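# Push the office chair fully under the desk

## Task

Slide the office chair completely in beneath the desk so that it finishes upright with every wheel on the floor. It counts as failed if the chair tips over or is left leaning, and it is not done if the chair only stays in place because the robot is still holding or pressing on it.

## Robot and tools

Robot: a Hello Robot Stretch 3. It has a two-wheeled base (0.33 m long, 0.34 m wide), a lift that runs up a mast, and one telescoping arm that reaches out to the robot's RIGHT side, with a wrist and gripper on its end. The gripper cannot move forward on its own; you drive the base for that. Turns on the spot pivot about the point midway between the drive wheels, 0.05 m behind the front edge. With the arm pulled in and the wrist folded, the turning sweep has radius 0.28 m; an unfolded, level wrist reaches past it.

Frames: the base frame sits on the floor between the drive wheels, x ahead, y to the left, z up. hand_pose is reported in this frame, at the point where closed fingertips meet. The odometry frame is the base frame as it stood when the scene began. base_odometry counts wheel rotation only, so slip looks like travel; heading runs -3.142 to 3.142, left positive.

execute_actions(actions, cameras): actions is a list holding one action, or empty to just read state and images. An action may contain base, joints, or both, plus optional contact_limits; its motions start together. base holds exactly one relative command: {"translate_m": d} moves straight by d metres from the base's current spot (forward positive, -1 to 1), or {"rotate_rad": d} spins in place by d radians (counter-clockwise/left positive, -3.2 to 3.2). There is no sideways motion. joints gives absolute targets, keyed by name: lift_m 0 to 1.1 (arm height on the mast), arm_m 0 to 0.52 (extension), wrist_yaw_rad -1.345 to 4.42 (0 along the arm, positive toward the front, 3.0 folded over the base), wrist_pitch_rad -1.57 to 0.451 (0 level, negative tips fingers down), wrist_roll_rad -2.911 to 2.911, gripper_m -0.089 to 0.179 (bigger is wider; the actual tip gap is a bit smaller, zero under 0.007), head_pan_rad -3.953 to 1.73 (0 ahead, positive left, -1.57 along the arm), head_tilt_rad -1.53 to 0.419 (negative down). contact_limits: {"arm_m": effort percent, 1 to 100} makes the arm halt once its motor effort hits that value; lower is gentler but too low halts immediately. Joints or the base left out of an action may keep pushing toward earlier targets. Unknown keys or out-of-range numbers reject the whole call without motion. cameras: list of head_camera, nav_camera, wrist_camera or all; null/omitted means all, [] means none.

wait(seconds): 0 to 10; commands nothing and returns state and images. zoom_image(camera, region): enlarges [x0, y0, x1, y1] pixels (top-left origin, at most 504 by 504) of that camera's most recent full image. finished_scene(scene): pass the current scene number; it ends the scene for good and reports success, so call it only once the chair sits correctly on its own. If a result reports a stop, later execute_actions, wait and finished_scene calls in that same reply are skipped.

Result lines: base_status and joint_status say how each commanded motion ended. done for the base means the wheels turned the full amount, slipping or not. off_target means it rested short and may still be straining. contact_stop, time_out and torque_fault drop the target; the joint then holds there, except that an arm or lift that hit something goes slack until commanded again (a slack lift may sink under load). on_its_own covers uncommanded parts; its "held at" value is a target, not a position. motor_effort gives percent of maximum, positive toward larger values, with the peak in brackets; readings carry sizeable fixed and random error. Positive wheel effort drives forward. A resting effort outside its normal range hints at pushing or carrying. contact_limits line shows active, default and maximum limit. lidar_m: 12 rough distances from the base origin, 30-degree sectors counter-clockwise starting straight ahead (4th left, 7th behind, 10th right), in a plane 0.17 m up, range 0.15 to 12 m, '-' for nothing; it misses glass, thin legs and anything lower, and the robot's own parts can block sectors 5, 6, 9, 10. wrist_depth_mm (45 to 1000) and head_depth_mm (280 to 4000, image sideways) are 7x7 grids of median depth, read from top left. base_tilt in degrees, forward and right positive, with a fixed offset up to about 4. turned_by_wheels and turned_by_imu give turn since the last result.

Speed: the base is fast (0.30 m/s, 1.9 rad/s) only when stowed: lift_m under 0.30, arm_m under 0.03, wrist_yaw_rad over 2.54; otherwise 0.10 m/s and 0.63 rad/s. The simulation keeps running while you compose replies; the robot keeps its last command.

Cautions: fold or unfold the wrist only with lift_m 0.32 to 0.95, wrist_pitch_rad -0.4 and roll near 0; once folded, lift can drop to 0.25. With yaw below -0.4 keep pitch at -0.5 or lower. Arm pushes with the gripper above about 0.45 m against something immovable can tip the robot, more so with higher limits or a repeated push. Driving while pushing something stuck, or snagging furniture (especially reversing), can also tip it; back out in small steps, release the contact, and lower lift_m to about 0.2 if still leaning. Wrist servos that strain too long go limp for 10 s (torque_fault). Avoid hard hits, drops and violent shoves of the chair, and make sure the robot is not touching it at the end.

Each tool is called after ">>>" by a JSON object that holds its "op" and its "data", one argument or row to a line.

## Session

>>> {"op": "execute_actions", "data": {
  "actions": []
}}

Scene clock: 0.00 s.
base_odometry: x=+0.000 y=+0.000 heading=+0.000 (m, m, rad; odometry frame)
turned_by_wheels: +0.000 (rad since the last result)
turned_by_imu: +0.000 (rad since the last result)
base_tilt: forward=-1.0 right=-1.4 (deg)
lidar_m: 0.83 0.82 1.48 0.95 1.21 1.15 2.33 1.63 3.02 2.53 2.53 0.97
head_depth_mm: 1543 1566 1585 1607 1593 976 899 / 1496 1504 1530 1540 1542 963 870 / 1449 1461 1477 1488 1488 951 844 / 1414 1422 1430 1439 1457 947 818 / 1364 1368 1379 1403 1397 938 792 / 1330 1338 1340 1358 1365 928 770 / 1285 1298 1302 1320 1324 920 746
base_status: not commanded
joint_positions: lift_m=+0.485 arm_m=-0.002 wrist_yaw_rad=+2.890 wrist_pitch_rad=-0.645 wrist_roll_rad=-0.018 gripper_m=+0.037 head_pan_rad=-0.016 head_tilt_rad=-0.013
joint_status: not commanded
motor_effort: left_wheel=+0 right_wheel=-1 lift_m=+38 arm_m=+0 wrist_yaw_rad=+1 wrist_pitch_rad=+4 wrist_roll_rad=+0 gripper_m=+0 head_pan_rad=+0 head_tilt_rad=+3 (%)
hand_pose: x=+0.0261 y=+0.0414 z=+0.4508 quat_wxyz=(+0.305, +0.687, +0.141, +0.644) (m; base frame)
wrist_depth_mm: 909 - - - - - 691 / 988 - - - - - 716 / 916 - 962 949 916 897 801 / 867 838 810 803 783 762 747 / 730 719 - 687 694 678 661 / 652 638 641 649 599 598 591 / 575 588 - - 557 544 534
pictures: head_camera (sideways: a quarter turn clockwise sets it upright), nav_camera (sideways: a quarter turn counterclockwise sets it upright), wrist_camera
Images, in order (width x height): head_camera 896x504, nav_camera 672x504, wrist_camera 644x364.

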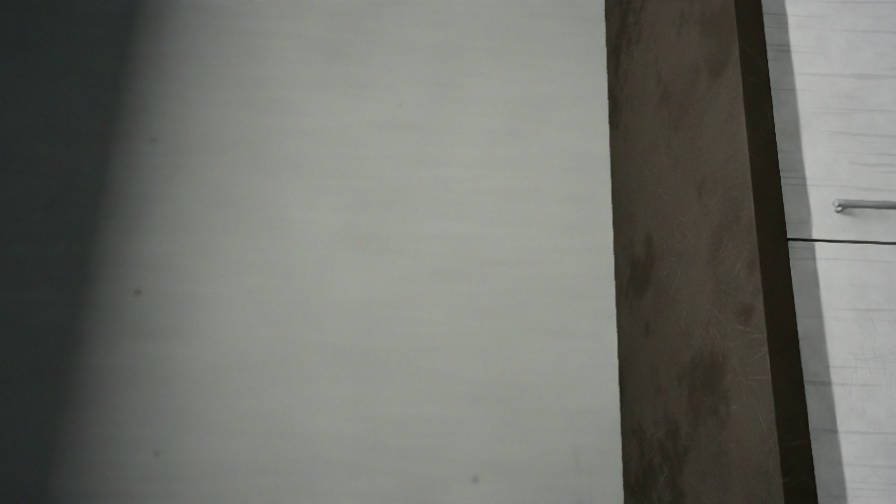

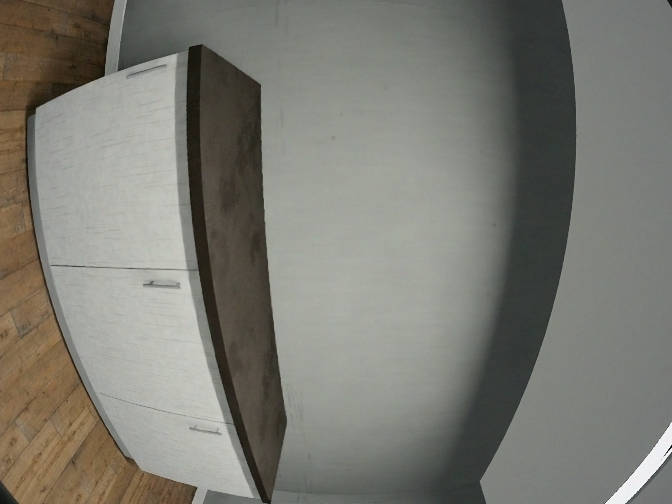

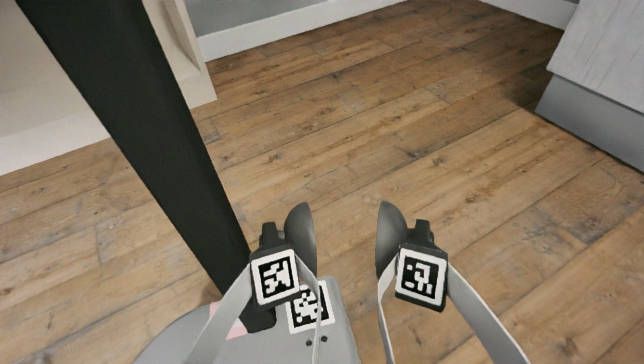

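>>> {"op": "execute_actions", "data": {
  "actions": [
    {"joints":{"head_pan_rad":1.7,"head_tilt_rad":-0.5,"lift_m":0.28}}
  ],
  "cameras": ["nav_camera"]
}}

>>> {"op": "execute_actions", "data": {
  "actions": [
    {"joints":{"head_pan_rad":-2.8,"head_tilt_rad":-0.5}}
  ],
  "cameras": ["nav_camera"]
}}

>>> {"op": "execute_actions", "data": {
  "actions": [
    {"joints":{"head_pan_rad":-1.5,"head_tilt_rad":-0.5}}
  ],
  "cameras": ["nav_camera"]
}}

Scene clock: 2.87 s.
base_odometry: x=+0.000 y=+0.000 heading=+0.000 (m, m, rad; odometry frame)
turned_by_wheels: +0.000 (rad since the last result)
turned_by_imu: +0.000 (rad since the last result)
base_tilt: forward=-1.1 right=-1.3 (deg)
lidar_m: 0.83 0.82 1.48 0.96 1.21 1.15 2.33 1.63 3.01 2.53 2.53 0.97
head_depth_mm: 1060 1162 1279 1440 1638 1548 1278 / 1052 1149 1259 1422 1606 1535 1279 / 1043 1133 1250 1394 1583 1535 1281 / 1030 1115 1208 1332 1515 1464 1269 / 1022 1103 1188 1263 1479 1413 1274 / 1008 1088 1170 1262 1450 1429 - / 994 - - - - - -
base_status: not commanded
joint_positions: lift_m=+0.281 arm_m=-0.002 wrist_yaw_rad=+2.890 wrist_pitch_rad=-0.645 wrist_roll_rad=-0.018 gripper_m=+0.037 head_pan_rad=+1.693 head_tilt_rad=-0.494
joint_status: all done
motor_effort: left_wheel=+0(0) right_wheel=+0(0) lift_m=+13(32) arm_m=+0(0) wrist_yaw_rad=+0(1) wrist_pitch_rad=+4(4) wrist_roll_rad=+0(1) gripper_m=+0(0) head_pan_rad=+2(31) head_tilt_rad=-5(41) (%)
hand_pose: x=+0.0261 y=+0.0414 z=+0.2462 quat_wxyz=(+0.305, +0.687, +0.141, +0.644) (m; base frame)
wrist_depth_mm: 765 882 986 947 890 858 737 / 776 - 782 744 729 696 675 / 674 - 631 617 600 590 559 / 560 564 552 537 521 505 497 / 493 - - - 460 444 434 / - - - - 392 393 394 / - - - - 358 353 351
pictures: nav_camera (sideways: a quarter turn counterclockwise sets it upright)
Images, in order (width x height): nav_camera 672x504.

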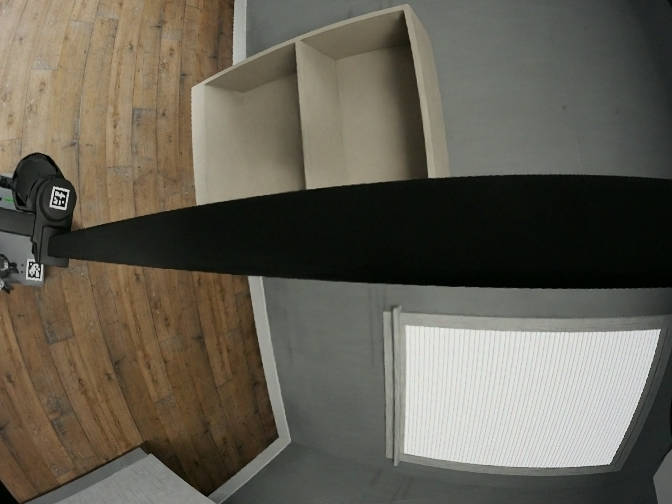

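Scene clock: 5.53 s.
base_odometry: x=+0.000 y=+0.000 heading=+0.000 (m, m, rad; odometry frame)
turned_by_wheels: +0.000 (rad since the last result)
turned_by_imu: +0.000 (rad since the last result)
base_tilt: forward=-1.1 right=-1.3 (deg)
lidar_m: 0.83 0.82 1.48 0.96 1.21 1.15 2.33 1.63 3.01 2.53 2.53 0.97
head_depth_mm: 2751 2933 3232 2659 1961 1561 1281 / 2718 2969 3260 2644 1957 1549 1278 / 2736 2977 3288 2409 1906 1543 1279 / 2767 3045 2432 1784 1929 1538 1276 / 2777 3039 1816 1757 1928 1531 1273 / 2884 3024 3091 2484 1928 1536 1264 / 2881 3084 3361 2592 1918 1524 1266
base_status: not commanded
joint_positions: lift_m=+0.281 arm_m=-0.002 wrist_yaw_rad=+2.890 wrist_pitch_rad=-0.645 wrist_roll_rad=-0.018 gripper_m=+0.037 head_pan_rad=-2.793 head_tilt_rad=-0.494
joint_status: all done
motor_effort: left_wheel=+0(0) right_wheel=+0(0) lift_m=+14(13) arm_m=+0(0) wrist_yaw_rad=+0(0) wrist_pitch_rad=+4(4) wrist_roll_rad=+0(0) gripper_m=+0(0) head_pan_rad=-3(32) head_tilt_rad=-6(4) (%)
hand_pose: x=+0.0261 y=+0.0414 z=+0.2462 quat_wxyz=(+0.305, +0.687, +0.141, +0.644) (m; base frame)
wrist_depth_mm: 759 882 968 931 889 876 745 / 785 - 768 730 740 699 688 / 666 - 625 614 605 581 576 / 570 551 555 542 511 511 496 / 488 - - - 461 438 438 / - - - - 395 395 391 / - - - - 363 357 351
pictures: nav_camera (sideways: a quarter turn counterclockwise sets it upright)
Images, in order (width x height): nav_camera 672x504.

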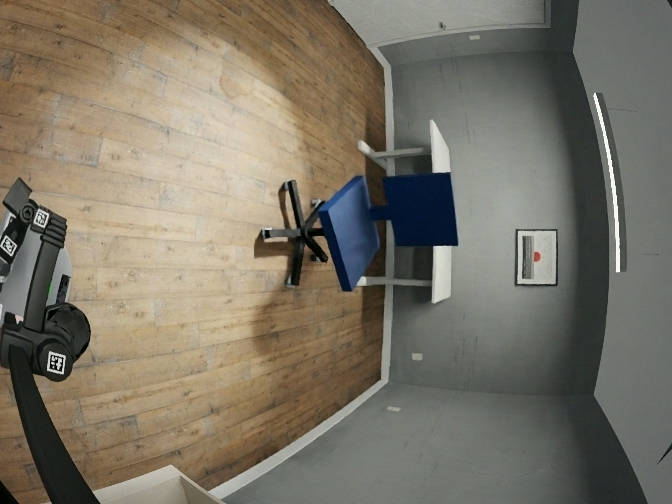

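Scene clock: 6.77 s.
base_odometry: x=+0.000 y=+0.000 heading=+0.000 (m, m, rad; odometry frame)
turned_by_wheels: +0.000 (rad since the last result)
turned_by_imu: +0.000 (rad since the last result)
base_tilt: forward=-1.1 right=-1.2 (deg)
lidar_m: 0.83 0.82 1.48 0.96 1.21 1.15 2.33 1.63 3.00 2.54 2.52 0.97
head_depth_mm: 2256 2491 2762 2625 1942 1544 1288 / 2201 2426 2649 2654 1942 1552 1278 / 2177 2381 2637 2662 1933 1539 1280 / 2133 2332 2552 2606 1941 1544 1271 / 2102 2275 2512 2590 1925 1545 1268 / 2068 2237 2479 2624 1924 1526 1268 / 2023 2196 2443 2550 1910 1533 1267
base_status: not commanded
joint_positions: lift_m=+0.281 arm_m=-0.002 wrist_yaw_rad=+2.890 wrist_pitch_rad=-0.645 wrist_roll_rad=-0.018 gripper_m=+0.037 head_pan_rad=-1.507 head_tilt_rad=-0.494
joint_status: all done
motor_effort: left_wheel=+0(0) right_wheel=+0(0) lift_m=+13(13) arm_m=+0(0) wrist_yaw_rad=+0(1) wrist_pitch_rad=+4(4) wrist_roll_rad=+0(0) gripper_m=+0(0) head_pan_rad=+2(30) head_tilt_rad=-3(3) (%)
hand_pose: x=+0.0261 y=+0.0414 z=+0.2462 quat_wxyz=(+0.305, +0.687, +0.141, +0.644) (m; base frame)
wrist_depth_mm: 772 886 977 953 915 876 750 / 787 - 792 741 724 705 683 / 677 - 635 613 598 591 574 / 565 545 552 534 516 506 500 / 492 - - - 455 440 439 / - - - - 397 399 390 / - - - - 356 353 352
pictures: nav_camera (sideways: a quarter turn counterclockwise sets it upright)
Images, in order (width x height): nav_camera 672x504.

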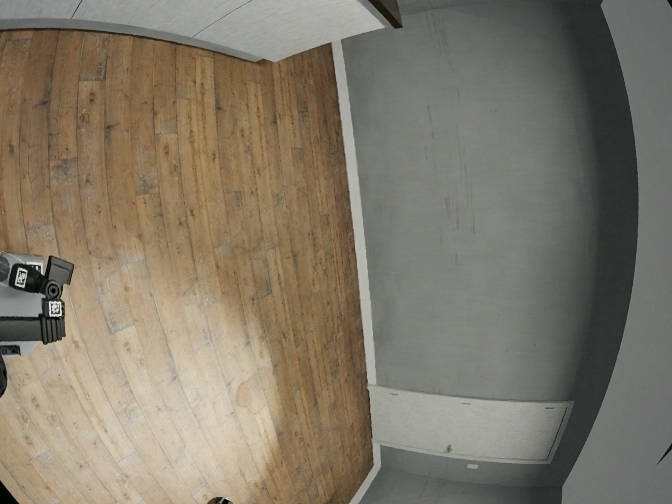

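>>> {"op": "execute_actions", "data": {
  "actions": [
    {"base":{"rotate_rad":-2.75},"joints":{"head_pan_rad":0,"head_tilt_rad":-0.5}}
  ],
  "cameras": ["nav_camera","head_camera"]
}}

Scene clock: 9.80 s.
base_odometry: x=+0.000 y=+0.000 heading=-2.750 (m, m, rad; odometry frame)
turned_by_wheels: -2.750 (rad since the last result)
turned_by_imu: -2.767 (rad since the last result)
base_tilt: forward=-1.1 right=-1.4 (deg)
lidar_m: 1.63 3.09 2.58 2.53 1.07 0.84 0.83 0.89 1.26 0.96 1.14 1.94
head_depth_mm: 2693 2883 3209 2670 1957 1555 1289 / 2698 2953 3191 2646 1938 1536 1280 / 2752 2964 3282 2317 1876 1542 1278 / 2804 2943 1881 1761 1901 1545 1273 / 2835 2993 1785 1763 1899 1528 1269 / 2889 3042 3283 2593 1917 1530 1268 / 2927 3113 3444 2592 1919 1529 1271
base_status: done
joint_positions: lift_m=+0.281 arm_m=-0.002 wrist_yaw_rad=+2.890 wrist_pitch_rad=-0.645 wrist_roll_rad=-0.018 gripper_m=+0.037 head_pan_rad=-0.007 head_tilt_rad=-0.494
joint_status: all done
motor_effort: left_wheel=+4(12) right_wheel=-5(10) lift_m=+13(13) arm_m=-1(0) wrist_yaw_rad=-1(1) wrist_pitch_rad=+4(4) wrist_roll_rad=+1(0) gripper_m=+0(0) head_pan_rad=+2(30) head_tilt_rad=-3(4) (%)
hand_pose: x=+0.0261 y=+0.0414 z=+0.2462 quat_wxyz=(+0.305, +0.687, +0.141, +0.644) (m; base frame)
wrist_depth_mm: - - 979 917 881 875 824 / 829 - 746 751 731 706 685 / 668 - 639 627 603 583 558 / 556 556 556 539 526 501 492 / 485 - - - 469 447 436 / - - - - 389 401 393 / - - - - 362 355 349
pictures: head_camera (sideways: a quarter turn clockwise sets it upright), nav_camera (sideways: a quarter turn counterclockwise sets it upright)
Images, in order (width x height): head_camera 896x504, nav_camera 672x504.

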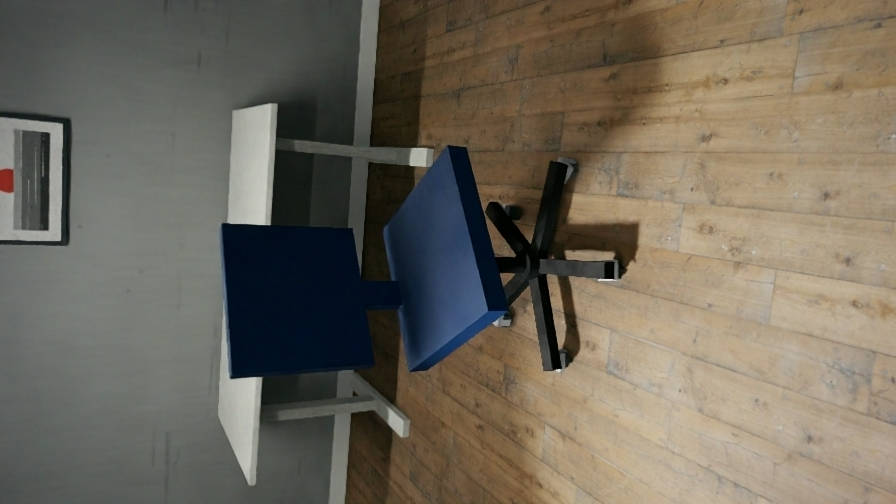

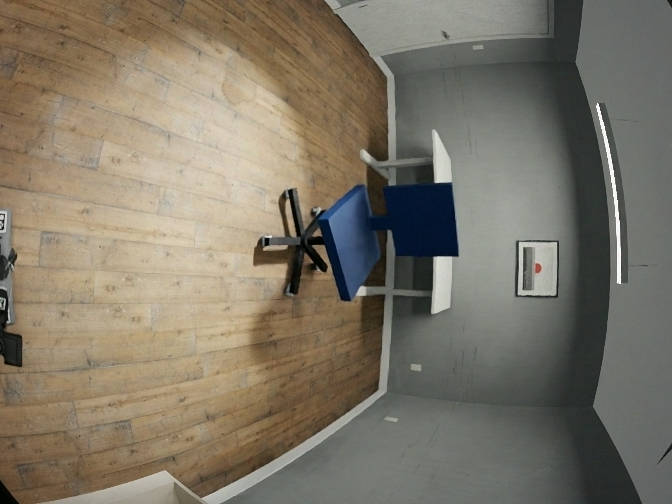

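>>> {"op": "execute_actions", "data": {
  "actions": [
    {"base":{"rotate_rad":0.6}}
  ],
  "cameras": []
}}

>>> {"op": "execute_actions", "data": {
  "actions": [
    {"base":{"translate_m":1.0}}
  ],
  "cameras": []
}}

>>> {"op": "execute_actions", "data": {
  "actions": [
    {"base":{"translate_m":0.15}}
  ],
  "cameras": []
}}

>>> {"op": "execute_actions", "data": {
  "actions": [
    {"base":{"rotate_rad":-0.6},"joints":{"head_pan_rad":-0.6,"head_tilt_rad":-0.7}}
  ],
  "cameras": ["nav_camera"]
}}

Scene clock: 11.77 s.
base_odometry: x=+0.000 y=+0.000 heading=-2.150 (m, m, rad; odometry frame)
turned_by_wheels: +0.600 (rad since the last result)
turned_by_imu: +0.604 (rad since the last result)
base_tilt: forward=-1.0 right=-1.3 (deg)
lidar_m: 3.13 2.54 2.53 1.01 0.83 0.82 1.54 0.95 1.13 1.15 2.13 1.63
head_depth_mm: 2970 3131 3347 2666 1965 1553 1286 / 3204 3399 3582 2633 1946 1546 1280 / 3357 3646 3835 2632 1936 1531 1274 / 3075 3467 3589 2640 1929 1528 1274 / 2788 3037 3267 2603 1939 1526 1275 / 2568 2761 2991 2567 1934 1528 1265 / 2375 2531 2728 2610 1925 1523 1264
base_status: done
joint_positions: lift_m=+0.281 arm_m=-0.002 wrist_yaw_rad=+2.890 wrist_pitch_rad=-0.645 wrist_roll_rad=-0.018 gripper_m=+0.037 head_pan_rad=-0.007 head_tilt_rad=-0.494
joint_status: not commanded
motor_effort: left_wheel=-4(10) right_wheel=+4(11) lift_m=+13(14) arm_m=+0(1) wrist_yaw_rad=+1(1) wrist_pitch_rad=+4(4) wrist_roll_rad=+1(0) gripper_m=+0(0) head_pan_rad=+3(3) head_tilt_rad=-3(3) (%)
hand_pose: x=+0.0261 y=+0.0414 z=+0.2462 quat_wxyz=(+0.305, +0.687, +0.141, +0.644) (m; base frame)
wrist_depth_mm: - 980 989 - 927 884 817 / 747 - 765 744 723 707 675 / 678 - 639 608 609 594 569 / 566 558 559 536 518 505 495 / 488 - - - 461 444 433 / - - - - 394 397 386 / - - - - 360 350 349
pictures: none
No camera images: the call's "cameras" was empty. Leave "cameras" out to get every camera's image.

Scene clock: 16.77 s.
base_odometry: x=-0.548 y=-0.837 heading=-2.150 (m, m, rad; odometry frame)
turned_by_wheels: +0.000 (rad since the last result)
turned_by_imu: +0.007 (rad since the last result)
base_tilt: forward=-1.1 right=-1.3 (deg)
lidar_m: 2.30 1.90 1.89 2.08 1.59 1.59 1.77 1.82 1.58 2.07 0.92 2.17
head_depth_mm: 2304 2449 2605 2653 1950 1542 1287 / 2491 2628 2843 2659 1942 1548 1276 / 2549 2808 3009 2648 1935 1536 1275 / 2306 2518 2808 2620 1939 1540 1272 / 2095 2238 2502 2551 1923 1530 1268 / 1902 2073 2207 2390 1923 1526 1269 / 1751 1900 2033 2195 1923 1521 1272
base_status: done
joint_positions: lift_m=+0.281 arm_m=-0.002 wrist_yaw_rad=+2.890 wrist_pitch_rad=-0.645 wrist_roll_rad=-0.018 gripper_m=+0.037 head_pan_rad=-0.007 head_tilt_rad=-0.495
joint_status: not commanded
motor_effort: left_wheel=-5(10) right_wheel=+5(11) lift_m=+13(14) arm_m=+0(0) wrist_yaw_rad=+0(0) wrist_pitch_rad=+4(4) wrist_roll_rad=+1(0) gripper_m=+0(0) head_pan_rad=+2(2) head_tilt_rad=-3(3) (%)
hand_pose: x=+0.0261 y=+0.0414 z=+0.2462 quat_wxyz=(+0.305, +0.687, +0.141, +0.644) (m; base frame)
wrist_depth_mm: - - 978 941 904 869 832 / 814 - 759 757 739 702 684 / 671 - 641 632 605 581 574 / 565 558 559 552 520 506 497 / 482 - - - 460 439 439 / - - - - 396 400 397 / - - - - 360 351 352
pictures: none
No camera images: the call's "cameras" was empty. Leave "cameras" out to get every camera's image.

Scene clock: 18.97 s.
base_odometry: x=-0.630 y=-0.962 heading=-2.150 (m, m, rad; odometry frame)
turned_by_wheels: +0.000 (rad since the last result)
turned_by_imu: +0.001 (rad since the last result)
base_tilt: forward=-0.9 right=-1.3 (deg)
lidar_m: 2.19 1.81 1.80 1.98 1.70 1.70 1.89 1.69 1.97 2.17 0.87 2.04
head_depth_mm: 2194 2333 2517 2538 1934 1546 1287 / 2374 2537 2724 2644 1938 1549 1277 / 2434 2647 2893 2604 1947 1545 1267 / 2175 2395 2646 2620 1941 1536 1267 / 1981 2135 2305 2480 1918 1526 1268 / 1801 1934 2105 2241 1920 1529 1271 / 1668 1780 1936 2088 1931 1521 1274
base_status: done
joint_positions: lift_m=+0.281 arm_m=-0.002 wrist_yaw_rad=+2.890 wrist_pitch_rad=-0.645 wrist_roll_rad=-0.018 gripper_m=+0.037 head_pan_rad=-0.007 head_tilt_rad=-0.495
joint_status: not commanded
motor_effort: left_wheel=-4(9) right_wheel=+5(11) lift_m=+13(14) arm_m=+0(0) wrist_yaw_rad=-1(1) wrist_pitch_rad=+4(4) wrist_roll_rad=+0(0) gripper_m=+0(0) head_pan_rad=+3(2) head_tilt_rad=-4(3) (%)
hand_pose: x=+0.0261 y=+0.0414 z=+0.2462 quat_wxyz=(+0.305, +0.687, +0.141, +0.644) (m; base frame)
wrist_depth_mm: - - - 947 902 874 835 / 842 - 790 747 704 709 687 / 669 - 634 614 599 588 583 / 562 558 552 541 524 499 489 / 492 - - - 452 445 436 / - - - - 395 395 387 / - - - - 364 353 347
pictures: none
No camera images: the call's "cameras" was empty. Leave "cameras" out to get every camera's image.

Scene clock: 20.43 s.
base_odometry: x=-0.630 y=-0.962 heading=-2.750 (m, m, rad; odometry frame)
turned_by_wheels: -0.600 (rad since the last result)
turned_by_imu: -0.603 (rad since the last result)
base_tilt: forward=-1.1 right=-1.4 (deg)
lidar_m: 2.04 2.33 1.83 1.80 1.92 1.73 1.70 1.83 1.95 1.68 2.10 0.87
head_depth_mm: 2450 2581 2603 1956 1556 1344 1163 / 2489 2813 2574 1252 1042 1259 1161 / 2361 2669 2545 1261 1018 1308 1159 / 2230 1040 1151 1215 1066 1278 1163 / 2165 942 945 1136 1457 1333 1160 / 2082 1722 879 1837 1593 1339 1155 / 2000 1848 2412 1958 1575 1333 1153
base_status: done
joint_positions: lift_m=+0.281 arm_m=-0.002 wrist_yaw_rad=+2.890 wrist_pitch_rad=-0.645 wrist_roll_rad=-0.018 gripper_m=+0.037 head_pan_rad=-0.593 head_tilt_rad=-0.691
joint_status: all done
motor_effort: left_wheel=+4(11) right_wheel=-5(10) lift_m=+14(14) arm_m=+0(0) wrist_yaw_rad=+0(0) wrist_pitch_rad=+4(4) wrist_roll_rad=+0(0) gripper_m=+0(0) head_pan_rad=-3(28) head_tilt_rad=-6(28) (%)
hand_pose: x=+0.0261 y=+0.0414 z=+0.2462 quat_wxyz=(+0.305, +0.687, +0.141, +0.644) (m; base frame)
wrist_depth_mm: - - 964 969 887 878 826 / 839 - 768 757 731 700 678 / 682 - 634 623 598 582 579 / 561 559 553 546 531 502 498 / 490 - - - 460 440 433 / - - - - 391 394 388 / - - - - 358 357 351
pictures: nav_camera (sideways: a quarter turn counterclockwise sets it upright)
Images, in order (width x height): nav_camera 672x504.

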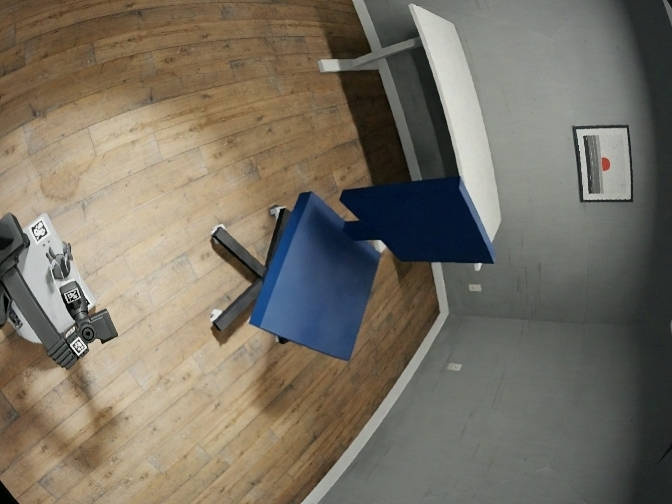

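>>> {"op": "execute_actions", "data": {
  "actions": [
    {"base":{"translate_m":0.95},"joints":{"head_pan_rad":-1.6,"head_tilt_rad":-0.8}}
  ],
  "cameras": ["nav_camera"]
}}

Scene clock: 25.50 s.
base_odometry: x=-1.508 y=-1.325 heading=-2.750 (m, m, rad; odometry frame)
turned_by_wheels: +0.000 (rad since the last result)
turned_by_imu: +0.007 (rad since the last result)
base_tilt: forward=-1.1 right=-1.3 (deg)
lidar_m: 1.10 1.60 1.72 1.68 1.83 2.68 2.64 2.62 0.58 2.06 1.37 1.40
head_depth_mm: 1714 1959 2141 419 410 507 1015 / 1744 1975 2141 448 501 585 751 / 1775 2026 537 547 648 812 1104 / 1797 2003 599 722 958 1281 1105 / 1812 2076 2195 1749 1486 1275 1119 / 1841 2109 2183 1758 1481 1270 1118 / 1875 2154 2184 1756 1484 1270 1119
base_status: done
joint_positions: lift_m=+0.281 arm_m=-0.002 wrist_yaw_rad=+2.890 wrist_pitch_rad=-0.645 wrist_roll_rad=-0.018 gripper_m=+0.037 head_pan_rad=-1.593 head_tilt_rad=-0.790
joint_status: all done
motor_effort: left_wheel=+3(12) right_wheel=-4(8) lift_m=+14(14) arm_m=+0(0) wrist_yaw_rad=+0(0) wrist_pitch_rad=+4(4) wrist_roll_rad=+0(0) gripper_m=+0(0) head_pan_rad=-3(31) head_tilt_rad=-7(23) (%)
hand_pose: x=+0.0261 y=+0.0414 z=+0.2462 quat_wxyz=(+0.305, +0.687, +0.141, +0.644) (m; base frame)
wrist_depth_mm: - - 968 906 923 879 847 / 828 - 763 734 712 693 680 / 673 - 632 615 607 597 562 / 567 553 542 529 516 498 496 / 494 - - - 461 445 431 / - - - - 392 397 391 / - - - - 359 357 350
pictures: nav_camera (sideways: a quarter turn counterclockwise sets it upright)
Images, in order (width x height): nav_camera 672x504.

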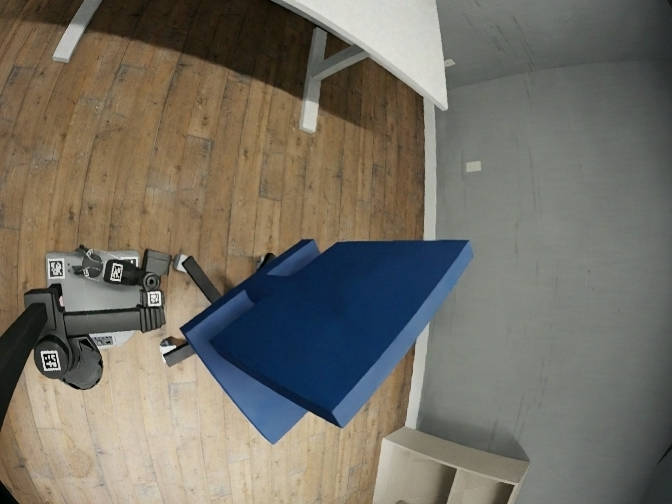

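>>> {"op": "execute_actions", "data": {
  "actions": [
    {"base":{"translate_m":0.1},"joints":{"lift_m":0.72,"wrist_pitch_rad":-0.4,"gripper_m":0.0}}
  ],
  "cameras": []
}}

>>> {"op": "execute_actions", "data": {
  "actions": [
    {"joints":{"wrist_yaw_rad":0.4}}
  ],
  "cameras": []
}}

>>> {"op": "execute_actions", "data": {
  "actions": [
    {"joints":{"wrist_pitch_rad":0,"arm_m":0.12}}
  ],
  "cameras": ["nav_camera"]
}}

Scene clock: 30.53 s.
base_odometry: x=-1.600 y=-1.363 heading=-2.750 (m, m, rad; odometry frame)
turned_by_wheels: +0.000 (rad since the last result)
turned_by_imu: +0.001 (rad since the last result)
base_tilt: forward=-1.1 right=-1.4 (deg)
lidar_m: 1.01 1.50 1.71 1.67 1.82 2.70 2.74 2.66 0.63 2.07 1.31 1.42
head_depth_mm: 1735 1960 2116 509 566 635 - / 1759 1977 555 609 693 816 - / 1779 1998 655 756 948 1283 - / 1793 2054 2175 1759 1475 1327 - / 1816 2093 2173 1774 1474 1295 1101 / 1854 2140 2180 1752 1467 1269 1123 / 1886 2181 2187 1769 1473 1273 1123
base_status: done
joint_positions: lift_m=+0.719 arm_m=-0.002 wrist_yaw_rad=+2.890 wrist_pitch_rad=-0.419 wrist_roll_rad=-0.018 gripper_m=+0.000 head_pan_rad=-1.593 head_tilt_rad=-0.790
joint_status: all done
motor_effort: left_wheel=+3(11) right_wheel=-4(8) lift_m=+60(64) arm_m=-1(0) wrist_yaw_rad=+0(1) wrist_pitch_rad=+5(7) wrist_roll_rad=+0(0) gripper_m=-3(80) head_pan_rad=-3(3) head_tilt_rad=-7(6) (%)
hand_pose: x=+0.0345 y=+0.0743 z=+0.7316 quat_wxyz=(+0.232, +0.698, +0.062, +0.674) (m; base frame)
wrist_depth_mm: - - - - - - - / - - - - - - - / - - - - - - - / - - - - - - - / - - - - - - - / - - - 997 - - 977 / 955 916 - 879 885 882 839
pictures: none
No camera images: the call's "cameras" was empty. Leave "cameras" out to get every camera's image.

Scene clock: 32.80 s.
base_odometry: x=-1.600 y=-1.363 heading=-2.750 (m, m, rad; odometry frame)
turned_by_wheels: +0.000 (rad since the last result)
turned_by_imu: +0.000 (rad since the last result)
base_tilt: forward=-1.0 right=-1.4 (deg)
lidar_m: 1.00 1.50 1.71 1.67 1.82 2.69 2.74 2.65 0.63 2.07 1.30 1.42
head_depth_mm: 1733 1967 2106 508 567 637 - / 1747 1988 560 607 693 815 - / 1781 1988 655 755 947 1282 - / 1805 2073 2198 1761 1474 - 1107 / 1820 2102 2201 1760 1488 1271 1117 / 1850 2137 2189 1760 1478 1274 1118 / 1888 2156 2171 1759 1486 1270 1115
base_status: not commanded
joint_positions: lift_m=+0.719 arm_m=-0.002 wrist_yaw_rad=+0.402 wrist_pitch_rad=-0.419 wrist_roll_rad=-0.018 gripper_m=+0.000 head_pan_rad=-1.593 head_tilt_rad=-0.790
joint_status: all done
motor_effort: left_wheel=+3(3) right_wheel=-4(4) lift_m=+60(60) arm_m=+0(0) wrist_yaw_rad=-2(3) wrist_pitch_rad=+6(5) wrist_roll_rad=+0(1) gripper_m=-2(2) head_pan_rad=-3(3) head_tilt_rad=-5(6) (%)
hand_pose: x=+0.0661 y=-0.3494 z=+0.7316 quat_wxyz=(+0.713, +0.282, -0.642, -0.004) (m; base frame)
wrist_depth_mm: 974 901 855 - - - 255 / 495 597 - - - - 261 / - - - - - - 263 / - - - - - 395 268 / - - - - - - 274 / - - - 968 - 456 274 / 951 938 919 896 863 406 365
pictures: none
No camera images: the call's "cameras" was empty. Leave "cameras" out to get every camera's image.

Scene clock: 34.97 s.
base_odometry: x=-1.600 y=-1.363 heading=-2.750 (m, m, rad; odometry frame)
turned_by_wheels: +0.000 (rad since the last result)
turned_by_imu: +0.000 (rad since the last result)
base_tilt: forward=-1.1 right=-1.3 (deg)
lidar_m: 1.01 1.50 1.71 1.67 1.82 2.70 2.74 2.65 0.63 2.07 1.30 1.42
head_depth_mm: 1725 1969 2129 508 549 - - / 1754 1993 557 607 655 1122 1125 / 1790 2003 655 753 980 1252 1083 / 1803 2063 2194 1821 - 1282 1115 / 1829 2097 2196 1706 1483 1278 1125 / 1851 2130 2162 1755 1475 1277 1120 / 1882 2167 2175 1765 1474 1272 1123
base_status: not commanded
joint_positions: lift_m=+0.719 arm_m=+0.120 wrist_yaw_rad=+0.401 wrist_pitch_rad=-0.023 wrist_roll_rad=-0.018 gripper_m=+0.000 head_pan_rad=-1.593 head_tilt_rad=-0.790
joint_status: all done
motor_effort: left_wheel=+3(3) right_wheel=-4(4) lift_m=+60(60) arm_m=+3(2) wrist_yaw_rad=+0(0) wrist_pitch_rad=+6(6) wrist_roll_rad=+0(1) gripper_m=-2(2) head_pan_rad=-2(3) head_tilt_rad=-6(5) (%)
hand_pose: x=+0.0782 y=-0.5001 z=+0.8281 quat_wxyz=(+0.701, +0.148, -0.685, +0.134) (m; base frame)
wrist_depth_mm: - - - - - - 192 / - - - - - - 194 / - - - - - - 194 / 946 900 - - - - 197 / 513 612 - - - - 198 / - - - - - - 201 / - - - - - - 201
pictures: nav_camera (sideways: a quarter turn counterclockwise sets it upright)
Images, in order (width x height): nav_camera 672x504.

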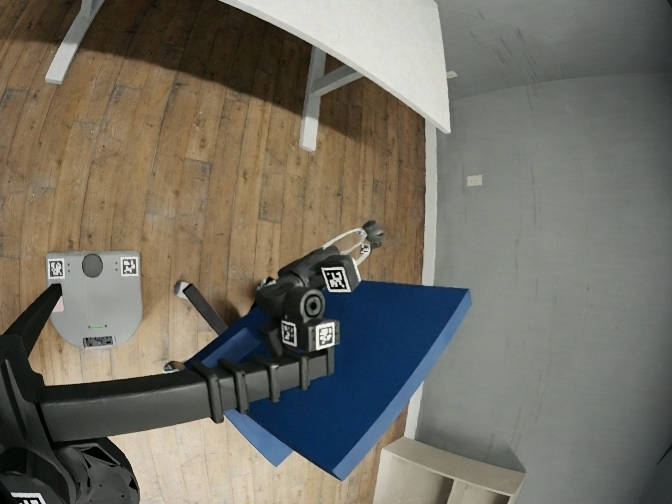

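>>> {"op": "execute_actions", "data": {
  "actions": [
    {"joints":{"lift_m":0.62}}
  ],
  "cameras": []
}}

>>> {"op": "execute_actions", "data": {
  "actions": [
    {"base":{"translate_m":-0.35}}
  ],
  "cameras": ["nav_camera"]
}}

Scene clock: 36.80 s.
base_odometry: x=-1.600 y=-1.363 heading=-2.750 (m, m, rad; odometry frame)
turned_by_wheels: +0.000 (rad since the last result)
turned_by_imu: +0.000 (rad since the last result)
base_tilt: forward=-1.1 right=-1.3 (deg)
lidar_m: 1.00 1.50 1.71 1.67 1.82 2.70 2.74 2.64 0.63 2.07 1.30 1.42
head_depth_mm: 1729 1963 2146 507 567 632 737 / 1750 1979 558 606 688 - 1115 / 1775 1983 657 756 946 - 1087 / 1805 2043 2174 1768 1558 1249 1119 / 1837 2103 2182 1792 1493 1272 1127 / 1850 2121 2159 1755 1471 1281 1119 / 1898 2170 2178 1741 1483 1274 1122
base_status: not commanded
joint_positions: lift_m=+0.621 arm_m=+0.120 wrist_yaw_rad=+0.401 wrist_pitch_rad=-0.022 wrist_roll_rad=-0.018 gripper_m=+0.000 head_pan_rad=-1.593 head_tilt_rad=-0.790
joint_status: all done
motor_effort: left_wheel=+3(3) right_wheel=-4(4) lift_m=+14(56) arm_m=+2(2) wrist_yaw_rad=+0(1) wrist_pitch_rad=+6(6) wrist_roll_rad=+0(0) gripper_m=-2(2) head_pan_rad=-3(3) head_tilt_rad=-7(5) (%)
hand_pose: x=+0.0782 y=-0.5001 z=+0.7298 quat_wxyz=(+0.701, +0.147, -0.685, +0.134) (m; base frame)
wrist_depth_mm: - - - - - - 193 / - - - - - - 195 / - - - - - - 195 / 516 970 - - - - 196 / - - - - - - 198 / - - - - - - 200 / - - - - - - 201
pictures: none
No camera images: the call's "cameras" was empty. Leave "cameras" out to get every camera's image.

Scene clock: 42.23 s.
base_odometry: x=-1.277 y=-1.229 heading=-2.749 (m, m, rad; odometry frame)
turned_by_wheels: +0.000 (rad since the last result)
turned_by_imu: -0.002 (rad since the last result)
base_tilt: forward=-1.1 right=-1.4 (deg)
lidar_m: 1.35 1.87 1.75 1.74 1.86 2.43 2.39 2.43 1.97 0.60 2.18 1.55
head_depth_mm: 1702 1935 2088 419 480 1231 1146 / 1743 1986 2151 436 489 - 1058 / 1738 1988 2160 470 565 793 1123 / 1770 2036 2179 539 634 1200 1119 / 1792 2062 542 635 932 1279 1118 / 1812 2050 599 805 1461 1276 1124 / 1856 2123 2157 1764 1467 1271 1123
base_status: done
joint_positions: lift_m=+0.621 arm_m=+0.120 wrist_yaw_rad=+0.600 wrist_pitch_rad=-0.020 wrist_roll_rad=-0.017 gripper_m=+0.000 head_pan_rad=-1.593 head_tilt_rad=-0.791
joint_status: not commanded
on_its_own: wrist_yaw_rad is held at +0.581, not at your +0.400, by its stall guard, which is not easing now
motor_effort: left_wheel=+6(20) right_wheel=-10(40) lift_m=+15(16) arm_m=+3(7) wrist_yaw_rad=-12(58) wrist_pitch_rad=+6(6) wrist_roll_rad=+0(0) gripper_m=-4(9) head_pan_rad=-2(3) head_tilt_rad=-5(6) (%)
hand_pose: x=+0.1230 y=-0.4756 z=+0.7302 quat_wxyz=(+0.684, +0.214, -0.667, +0.204) (m; base frame)
wrist_depth_mm: - - - - 131 84 63 / - - - - 133 86 63 / - - - - 138 87 64 / - - - - 141 89 65 / - - - - 134 91 66 / - - - - 126 92 67 / - - - - 168 93 67
pictures: nav_camera (sideways: a quarter turn counterclockwise sets it upright)
Images, in order (width x height): nav_camera 672x504.

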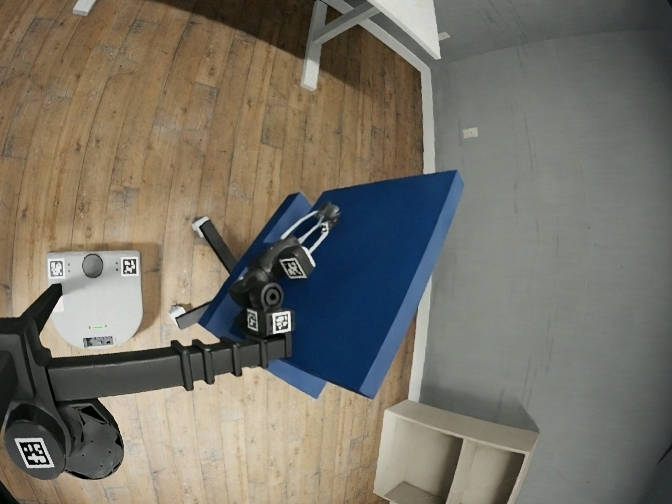

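>>> {"op": "execute_actions", "data": {
  "actions": [
    {"base":{"translate_m":-0.08},"joints":{"wrist_yaw_rad":1.5}}
  ],
  "cameras": []
}}

>>> {"op": "execute_actions", "data": {
  "actions": [
    {"joints":{"arm_m":0.4}}
  ],
  "cameras": ["nav_camera"]
}}

Scene clock: 44.97 s.
base_odometry: x=-1.203 y=-1.199 heading=-2.749 (m, m, rad; odometry frame)
turned_by_wheels: +0.000 (rad since the last result)
turned_by_imu: +0.001 (rad since the last result)
base_tilt: forward=-1.0 right=-1.3 (deg)
lidar_m: 1.43 1.95 1.77 1.74 1.87 2.34 2.31 2.38 1.93 0.60 2.17 1.61
head_depth_mm: 1700 1930 2112 430 1421 1282 1150 / 1724 1967 2150 443 507 - 1124 / 1745 1991 2160 456 546 810 1087 / 1761 2005 2180 494 622 1201 1119 / 1802 2050 2176 540 693 1202 1116 / 1815 2086 522 595 801 1233 1120 / 1861 2132 551 676 1479 1247 1119
base_status: done
joint_positions: lift_m=+0.621 arm_m=+0.120 wrist_yaw_rad=+1.499 wrist_pitch_rad=-0.020 wrist_roll_rad=-0.017 gripper_m=+0.000 head_pan_rad=-1.593 head_tilt_rad=-0.792
joint_status: all done
motor_effort: left_wheel=+2(17) right_wheel=-3(15) lift_m=+17(17) arm_m=+2(8) wrist_yaw_rad=+2(33) wrist_pitch_rad=+6(6) wrist_roll_rad=+0(0) gripper_m=-3(4) head_pan_rad=-3(3) head_tilt_rad=-6(5) (%)
hand_pose: x=+0.2337 y=-0.2831 z=+0.7301 quat_wxyz=(+0.527, +0.483, -0.508, +0.481) (m; base frame)
wrist_depth_mm: - - - - - - - / - - - - - - - / - - - - - - - / - - - - - - - / - - - - - - - / - - - - - - - / - - - - - - -
pictures: none
No camera images: the call's "cameras" was empty. Leave "cameras" out to get every camera's image.

Scene clock: 48.27 s.
base_odometry: x=-1.203 y=-1.199 heading=-2.749 (m, m, rad; odometry frame)
turned_by_wheels: +0.000 (rad since the last result)
turned_by_imu: +0.000 (rad since the last result)
base_tilt: forward=-1.1 right=-1.4 (deg)
lidar_m: 1.43 1.95 1.77 1.74 1.86 2.35 2.31 2.37 1.92 0.84 2.17 1.61
head_depth_mm: 1708 1920 584 734 1390 1296 1139 / 1732 1908 637 716 - - 1120 / 1735 1879 700 851 1325 1273 1121 / 1762 711 775 900 1445 1283 1119 / 1793 758 871 1668 1477 1276 1122 / 1832 2091 2174 1732 1482 1274 1124 / 1836 2104 2187 1758 1459 1271 1122
base_status: not commanded
joint_positions: lift_m=+0.621 arm_m=+0.399 wrist_yaw_rad=+1.490 wrist_pitch_rad=-0.020 wrist_roll_rad=-0.017 gripper_m=+0.000 head_pan_rad=-1.593 head_tilt_rad=-0.792
joint_status: all done
motor_effort: left_wheel=+2(5) right_wheel=-7(9) lift_m=+17(17) arm_m=+6(9) wrist_yaw_rad=+7(23) wrist_pitch_rad=+6(6) wrist_roll_rad=+0(0) gripper_m=-3(3) head_pan_rad=-2(3) head_tilt_rad=-6(6) (%)
hand_pose: x=+0.2335 y=-0.5649 z=+0.7301 quat_wxyz=(+0.530, +0.480, -0.510, +0.478) (m; base frame)
wrist_depth_mm: - - - - - - - / - - - - - - - / - - - - - - - / - - - - - - - / - - - - - - - / - - - - - - - / - - - - - - -
pictures: nav_camera (sideways: a quarter turn counterclockwise sets it upright)
Images, in order (width x height): nav_camera 672x504.

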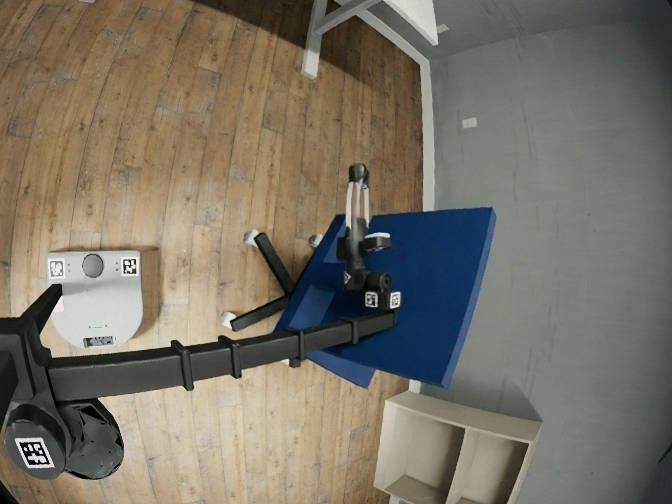

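>>> {"op": "execute_actions", "data": {
  "actions": [
    {"base":{"translate_m":0.35},"joints":{"arm_m":0.3}}
  ],
  "cameras": []
}}

>>> {"op": "execute_actions", "data": {
  "actions": [
    {"joints":{"arm_m":0.52,"wrist_yaw_rad":0,"wrist_pitch_rad":-0.5,"lift_m":0.72}}
  ],
  "cameras": ["nav_camera"]
}}

Scene clock: 53.53 s.
base_odometry: x=-1.526 y=-1.332 heading=-2.749 (m, m, rad; odometry frame)
turned_by_wheels: +0.000 (rad since the last result)
turned_by_imu: +0.002 (rad since the last result)
base_tilt: forward=-1.1 right=-1.2 (deg)
lidar_m: 1.08 1.58 1.72 1.68 1.83 2.69 2.66 2.63 0.97 2.06 1.36 1.40
head_depth_mm: 1732 768 820 945 1356 1287 1130 / 1740 1990 2167 1124 1468 - 1110 / 1786 2024 2187 1864 1452 1276 1122 / 1799 2045 2175 1803 1445 1267 1120 / 1835 2103 2174 1813 1451 1274 1123 / 1864 2130 2156 1767 1448 1273 1117 / 1881 2175 2169 1751 1475 1268 1122
base_status: done
joint_positions: lift_m=+0.621 arm_m=+0.300 wrist_yaw_rad=+1.500 wrist_pitch_rad=-0.020 wrist_roll_rad=-0.017 gripper_m=+0.000 head_pan_rad=-1.593 head_tilt_rad=-0.792
joint_status: all done
motor_effort: left_wheel=+2(8) right_wheel=-2(4) lift_m=+17(17) arm_m=-2(7) wrist_yaw_rad=+1(7) wrist_pitch_rad=+6(6) wrist_roll_rad=+0(0) gripper_m=-3(2) head_pan_rad=-3(3) head_tilt_rad=-6(6) (%)
hand_pose: x=+0.2337 y=-0.4635 z=+0.7301 quat_wxyz=(+0.527, +0.483, -0.508, +0.481) (m; base frame)
wrist_depth_mm: - - - - - - - / - - - - - - - / - - - - - - - / - - - - - - - / - - - - - - - / - - - - - - - / - - - - - - -
pictures: none
No camera images: the call's "cameras" was empty. Leave "cameras" out to get every camera's image.

Scene clock: 56.37 s.
base_odometry: x=-1.526 y=-1.332 heading=-2.749 (m, m, rad; odometry frame)
turned_by_wheels: +0.000 (rad since the last result)
turned_by_imu: +0.000 (rad since the last result)
base_tilt: forward=-0.9 right=-1.2 (deg)
lidar_m: 1.09 1.59 1.71 1.68 1.83 2.70 2.66 2.63 0.97 2.06 1.36 1.41
head_depth_mm: 1733 766 820 943 1351 - - / 1734 1992 2185 1693 1469 1282 1123 / 1763 2030 - 1760 1485 1275 1124 / 1802 2045 2162 1741 1490 1273 1124 / 1822 2094 2177 1756 1472 1279 1121 / 1845 2113 2161 1754 1467 1269 1119 / 1874 2165 2164 1759 1473 1274 1121
base_status: not commanded
joint_positions: lift_m=+0.719 arm_m=+0.518 wrist_yaw_rad=+0.001 wrist_pitch_rad=-0.513 wrist_roll_rad=-0.017 gripper_m=+0.000 head_pan_rad=-1.593 head_tilt_rad=-0.792
joint_status: all done
joint sent to its limit — the command would take arm_m past its upper limit, so that joint was sent only as far as its limit.
motor_effort: left_wheel=+2(1) right_wheel=-2(2) lift_m=+60(61) arm_m=+2(3) wrist_yaw_rad=-1(1) wrist_pitch_rad=+4(5) wrist_roll_rad=+0(0) gripper_m=-3(2) head_pan_rad=-3(3) head_tilt_rad=-6(5) (%)
hand_pose: x=-0.0213 y=-0.8740 z=+0.7113 quat_wxyz=(+0.690, +0.181, -0.678, -0.178) (m; base frame)
wrist_depth_mm: - - - - - - - / - - - - - - - / - - - - - - - / - - - - - - - / - - - - - - 503 / - 975 981 910 934 937 416 / 873 837 828 845 826 816 360
pictures: nav_camera (sideways: a quarter turn counterclockwise sets it upright)
Images, in order (width x height): nav_camera 672x504.

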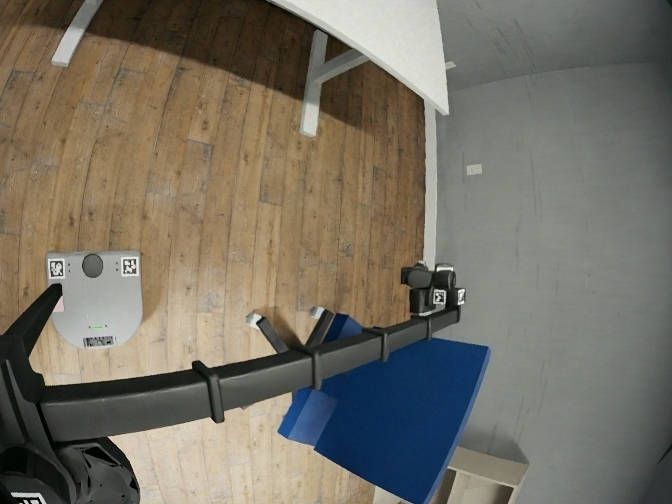

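>>> {"op": "execute_actions", "data": {
  "actions": [
    {"base":{"translate_m":-0.08},"joints":{"wrist_yaw_rad":-1.0}}
  ],
  "cameras": ["nav_camera","wrist_camera"]
}}

Scene clock: 59.40 s.
base_odometry: x=-1.452 y=-1.302 heading=-2.749 (m, m, rad; odometry frame)
turned_by_wheels: +0.000 (rad since the last result)
turned_by_imu: +0.000 (rad since the last result)
base_tilt: forward=-1.2 right=-1.4 (deg)
lidar_m: 1.16 1.67 1.72 1.70 1.84 2.61 2.58 2.58 0.93 2.06 1.43 1.41
head_depth_mm: 1716 1949 2122 1121 1002 - - / 1757 1988 2174 1186 1463 1275 1121 / 1750 2002 - 1716 1479 1280 1127 / 1785 2057 2184 1751 1481 1273 1118 / 1810 2075 2185 1765 1477 1275 1116 / 1833 2117 2166 1769 1475 1280 1119 / 1882 2161 2174 1759 1467 1270 1125
base_status: done
joint_positions: lift_m=+0.719 arm_m=+0.518 wrist_yaw_rad=-0.999 wrist_pitch_rad=-0.519 wrist_roll_rad=-0.017 gripper_m=+0.000 head_pan_rad=-1.593 head_tilt_rad=-0.792
joint_status: all done
motor_effort: left_wheel=+1(55) right_wheel=-2(86) lift_m=+57(60) arm_m=+0(3) wrist_yaw_rad=-1(67) wrist_pitch_rad=+6(17) wrist_roll_rad=+0(0) gripper_m=-2(11) head_pan_rad=-3(3) head_tilt_rad=-6(6) (%)
hand_pose: x=-0.1985 y=-0.7767 z=+0.7100 quat_wxyz=(+0.519, -0.163, -0.682, -0.488) (m; base frame)
wrist_depth_mm: 998 - - - - 500 346 / - - - - - 502 348 / - - - - 688 679 354 / - - - 572 557 516 421 / - - - - 486 461 - / 985 992 929 402 407 403 397 / 875 845 841 362 357 357 352
pictures: nav_camera (sideways: a quarter turn counterclockwise sets it upright), wrist_camera
Images, in order (width x height): nav_camera 672x504, wrist_camera 644x364.

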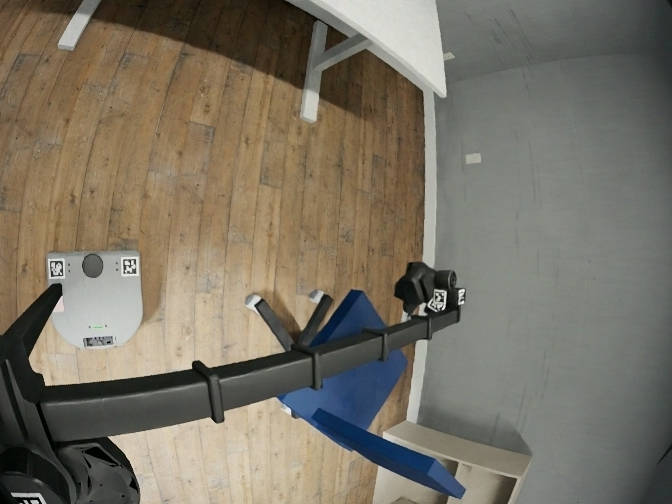

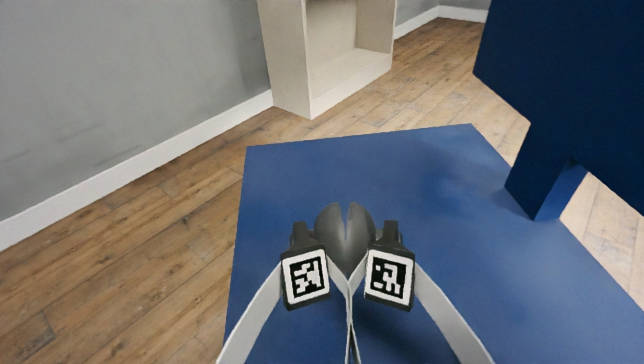

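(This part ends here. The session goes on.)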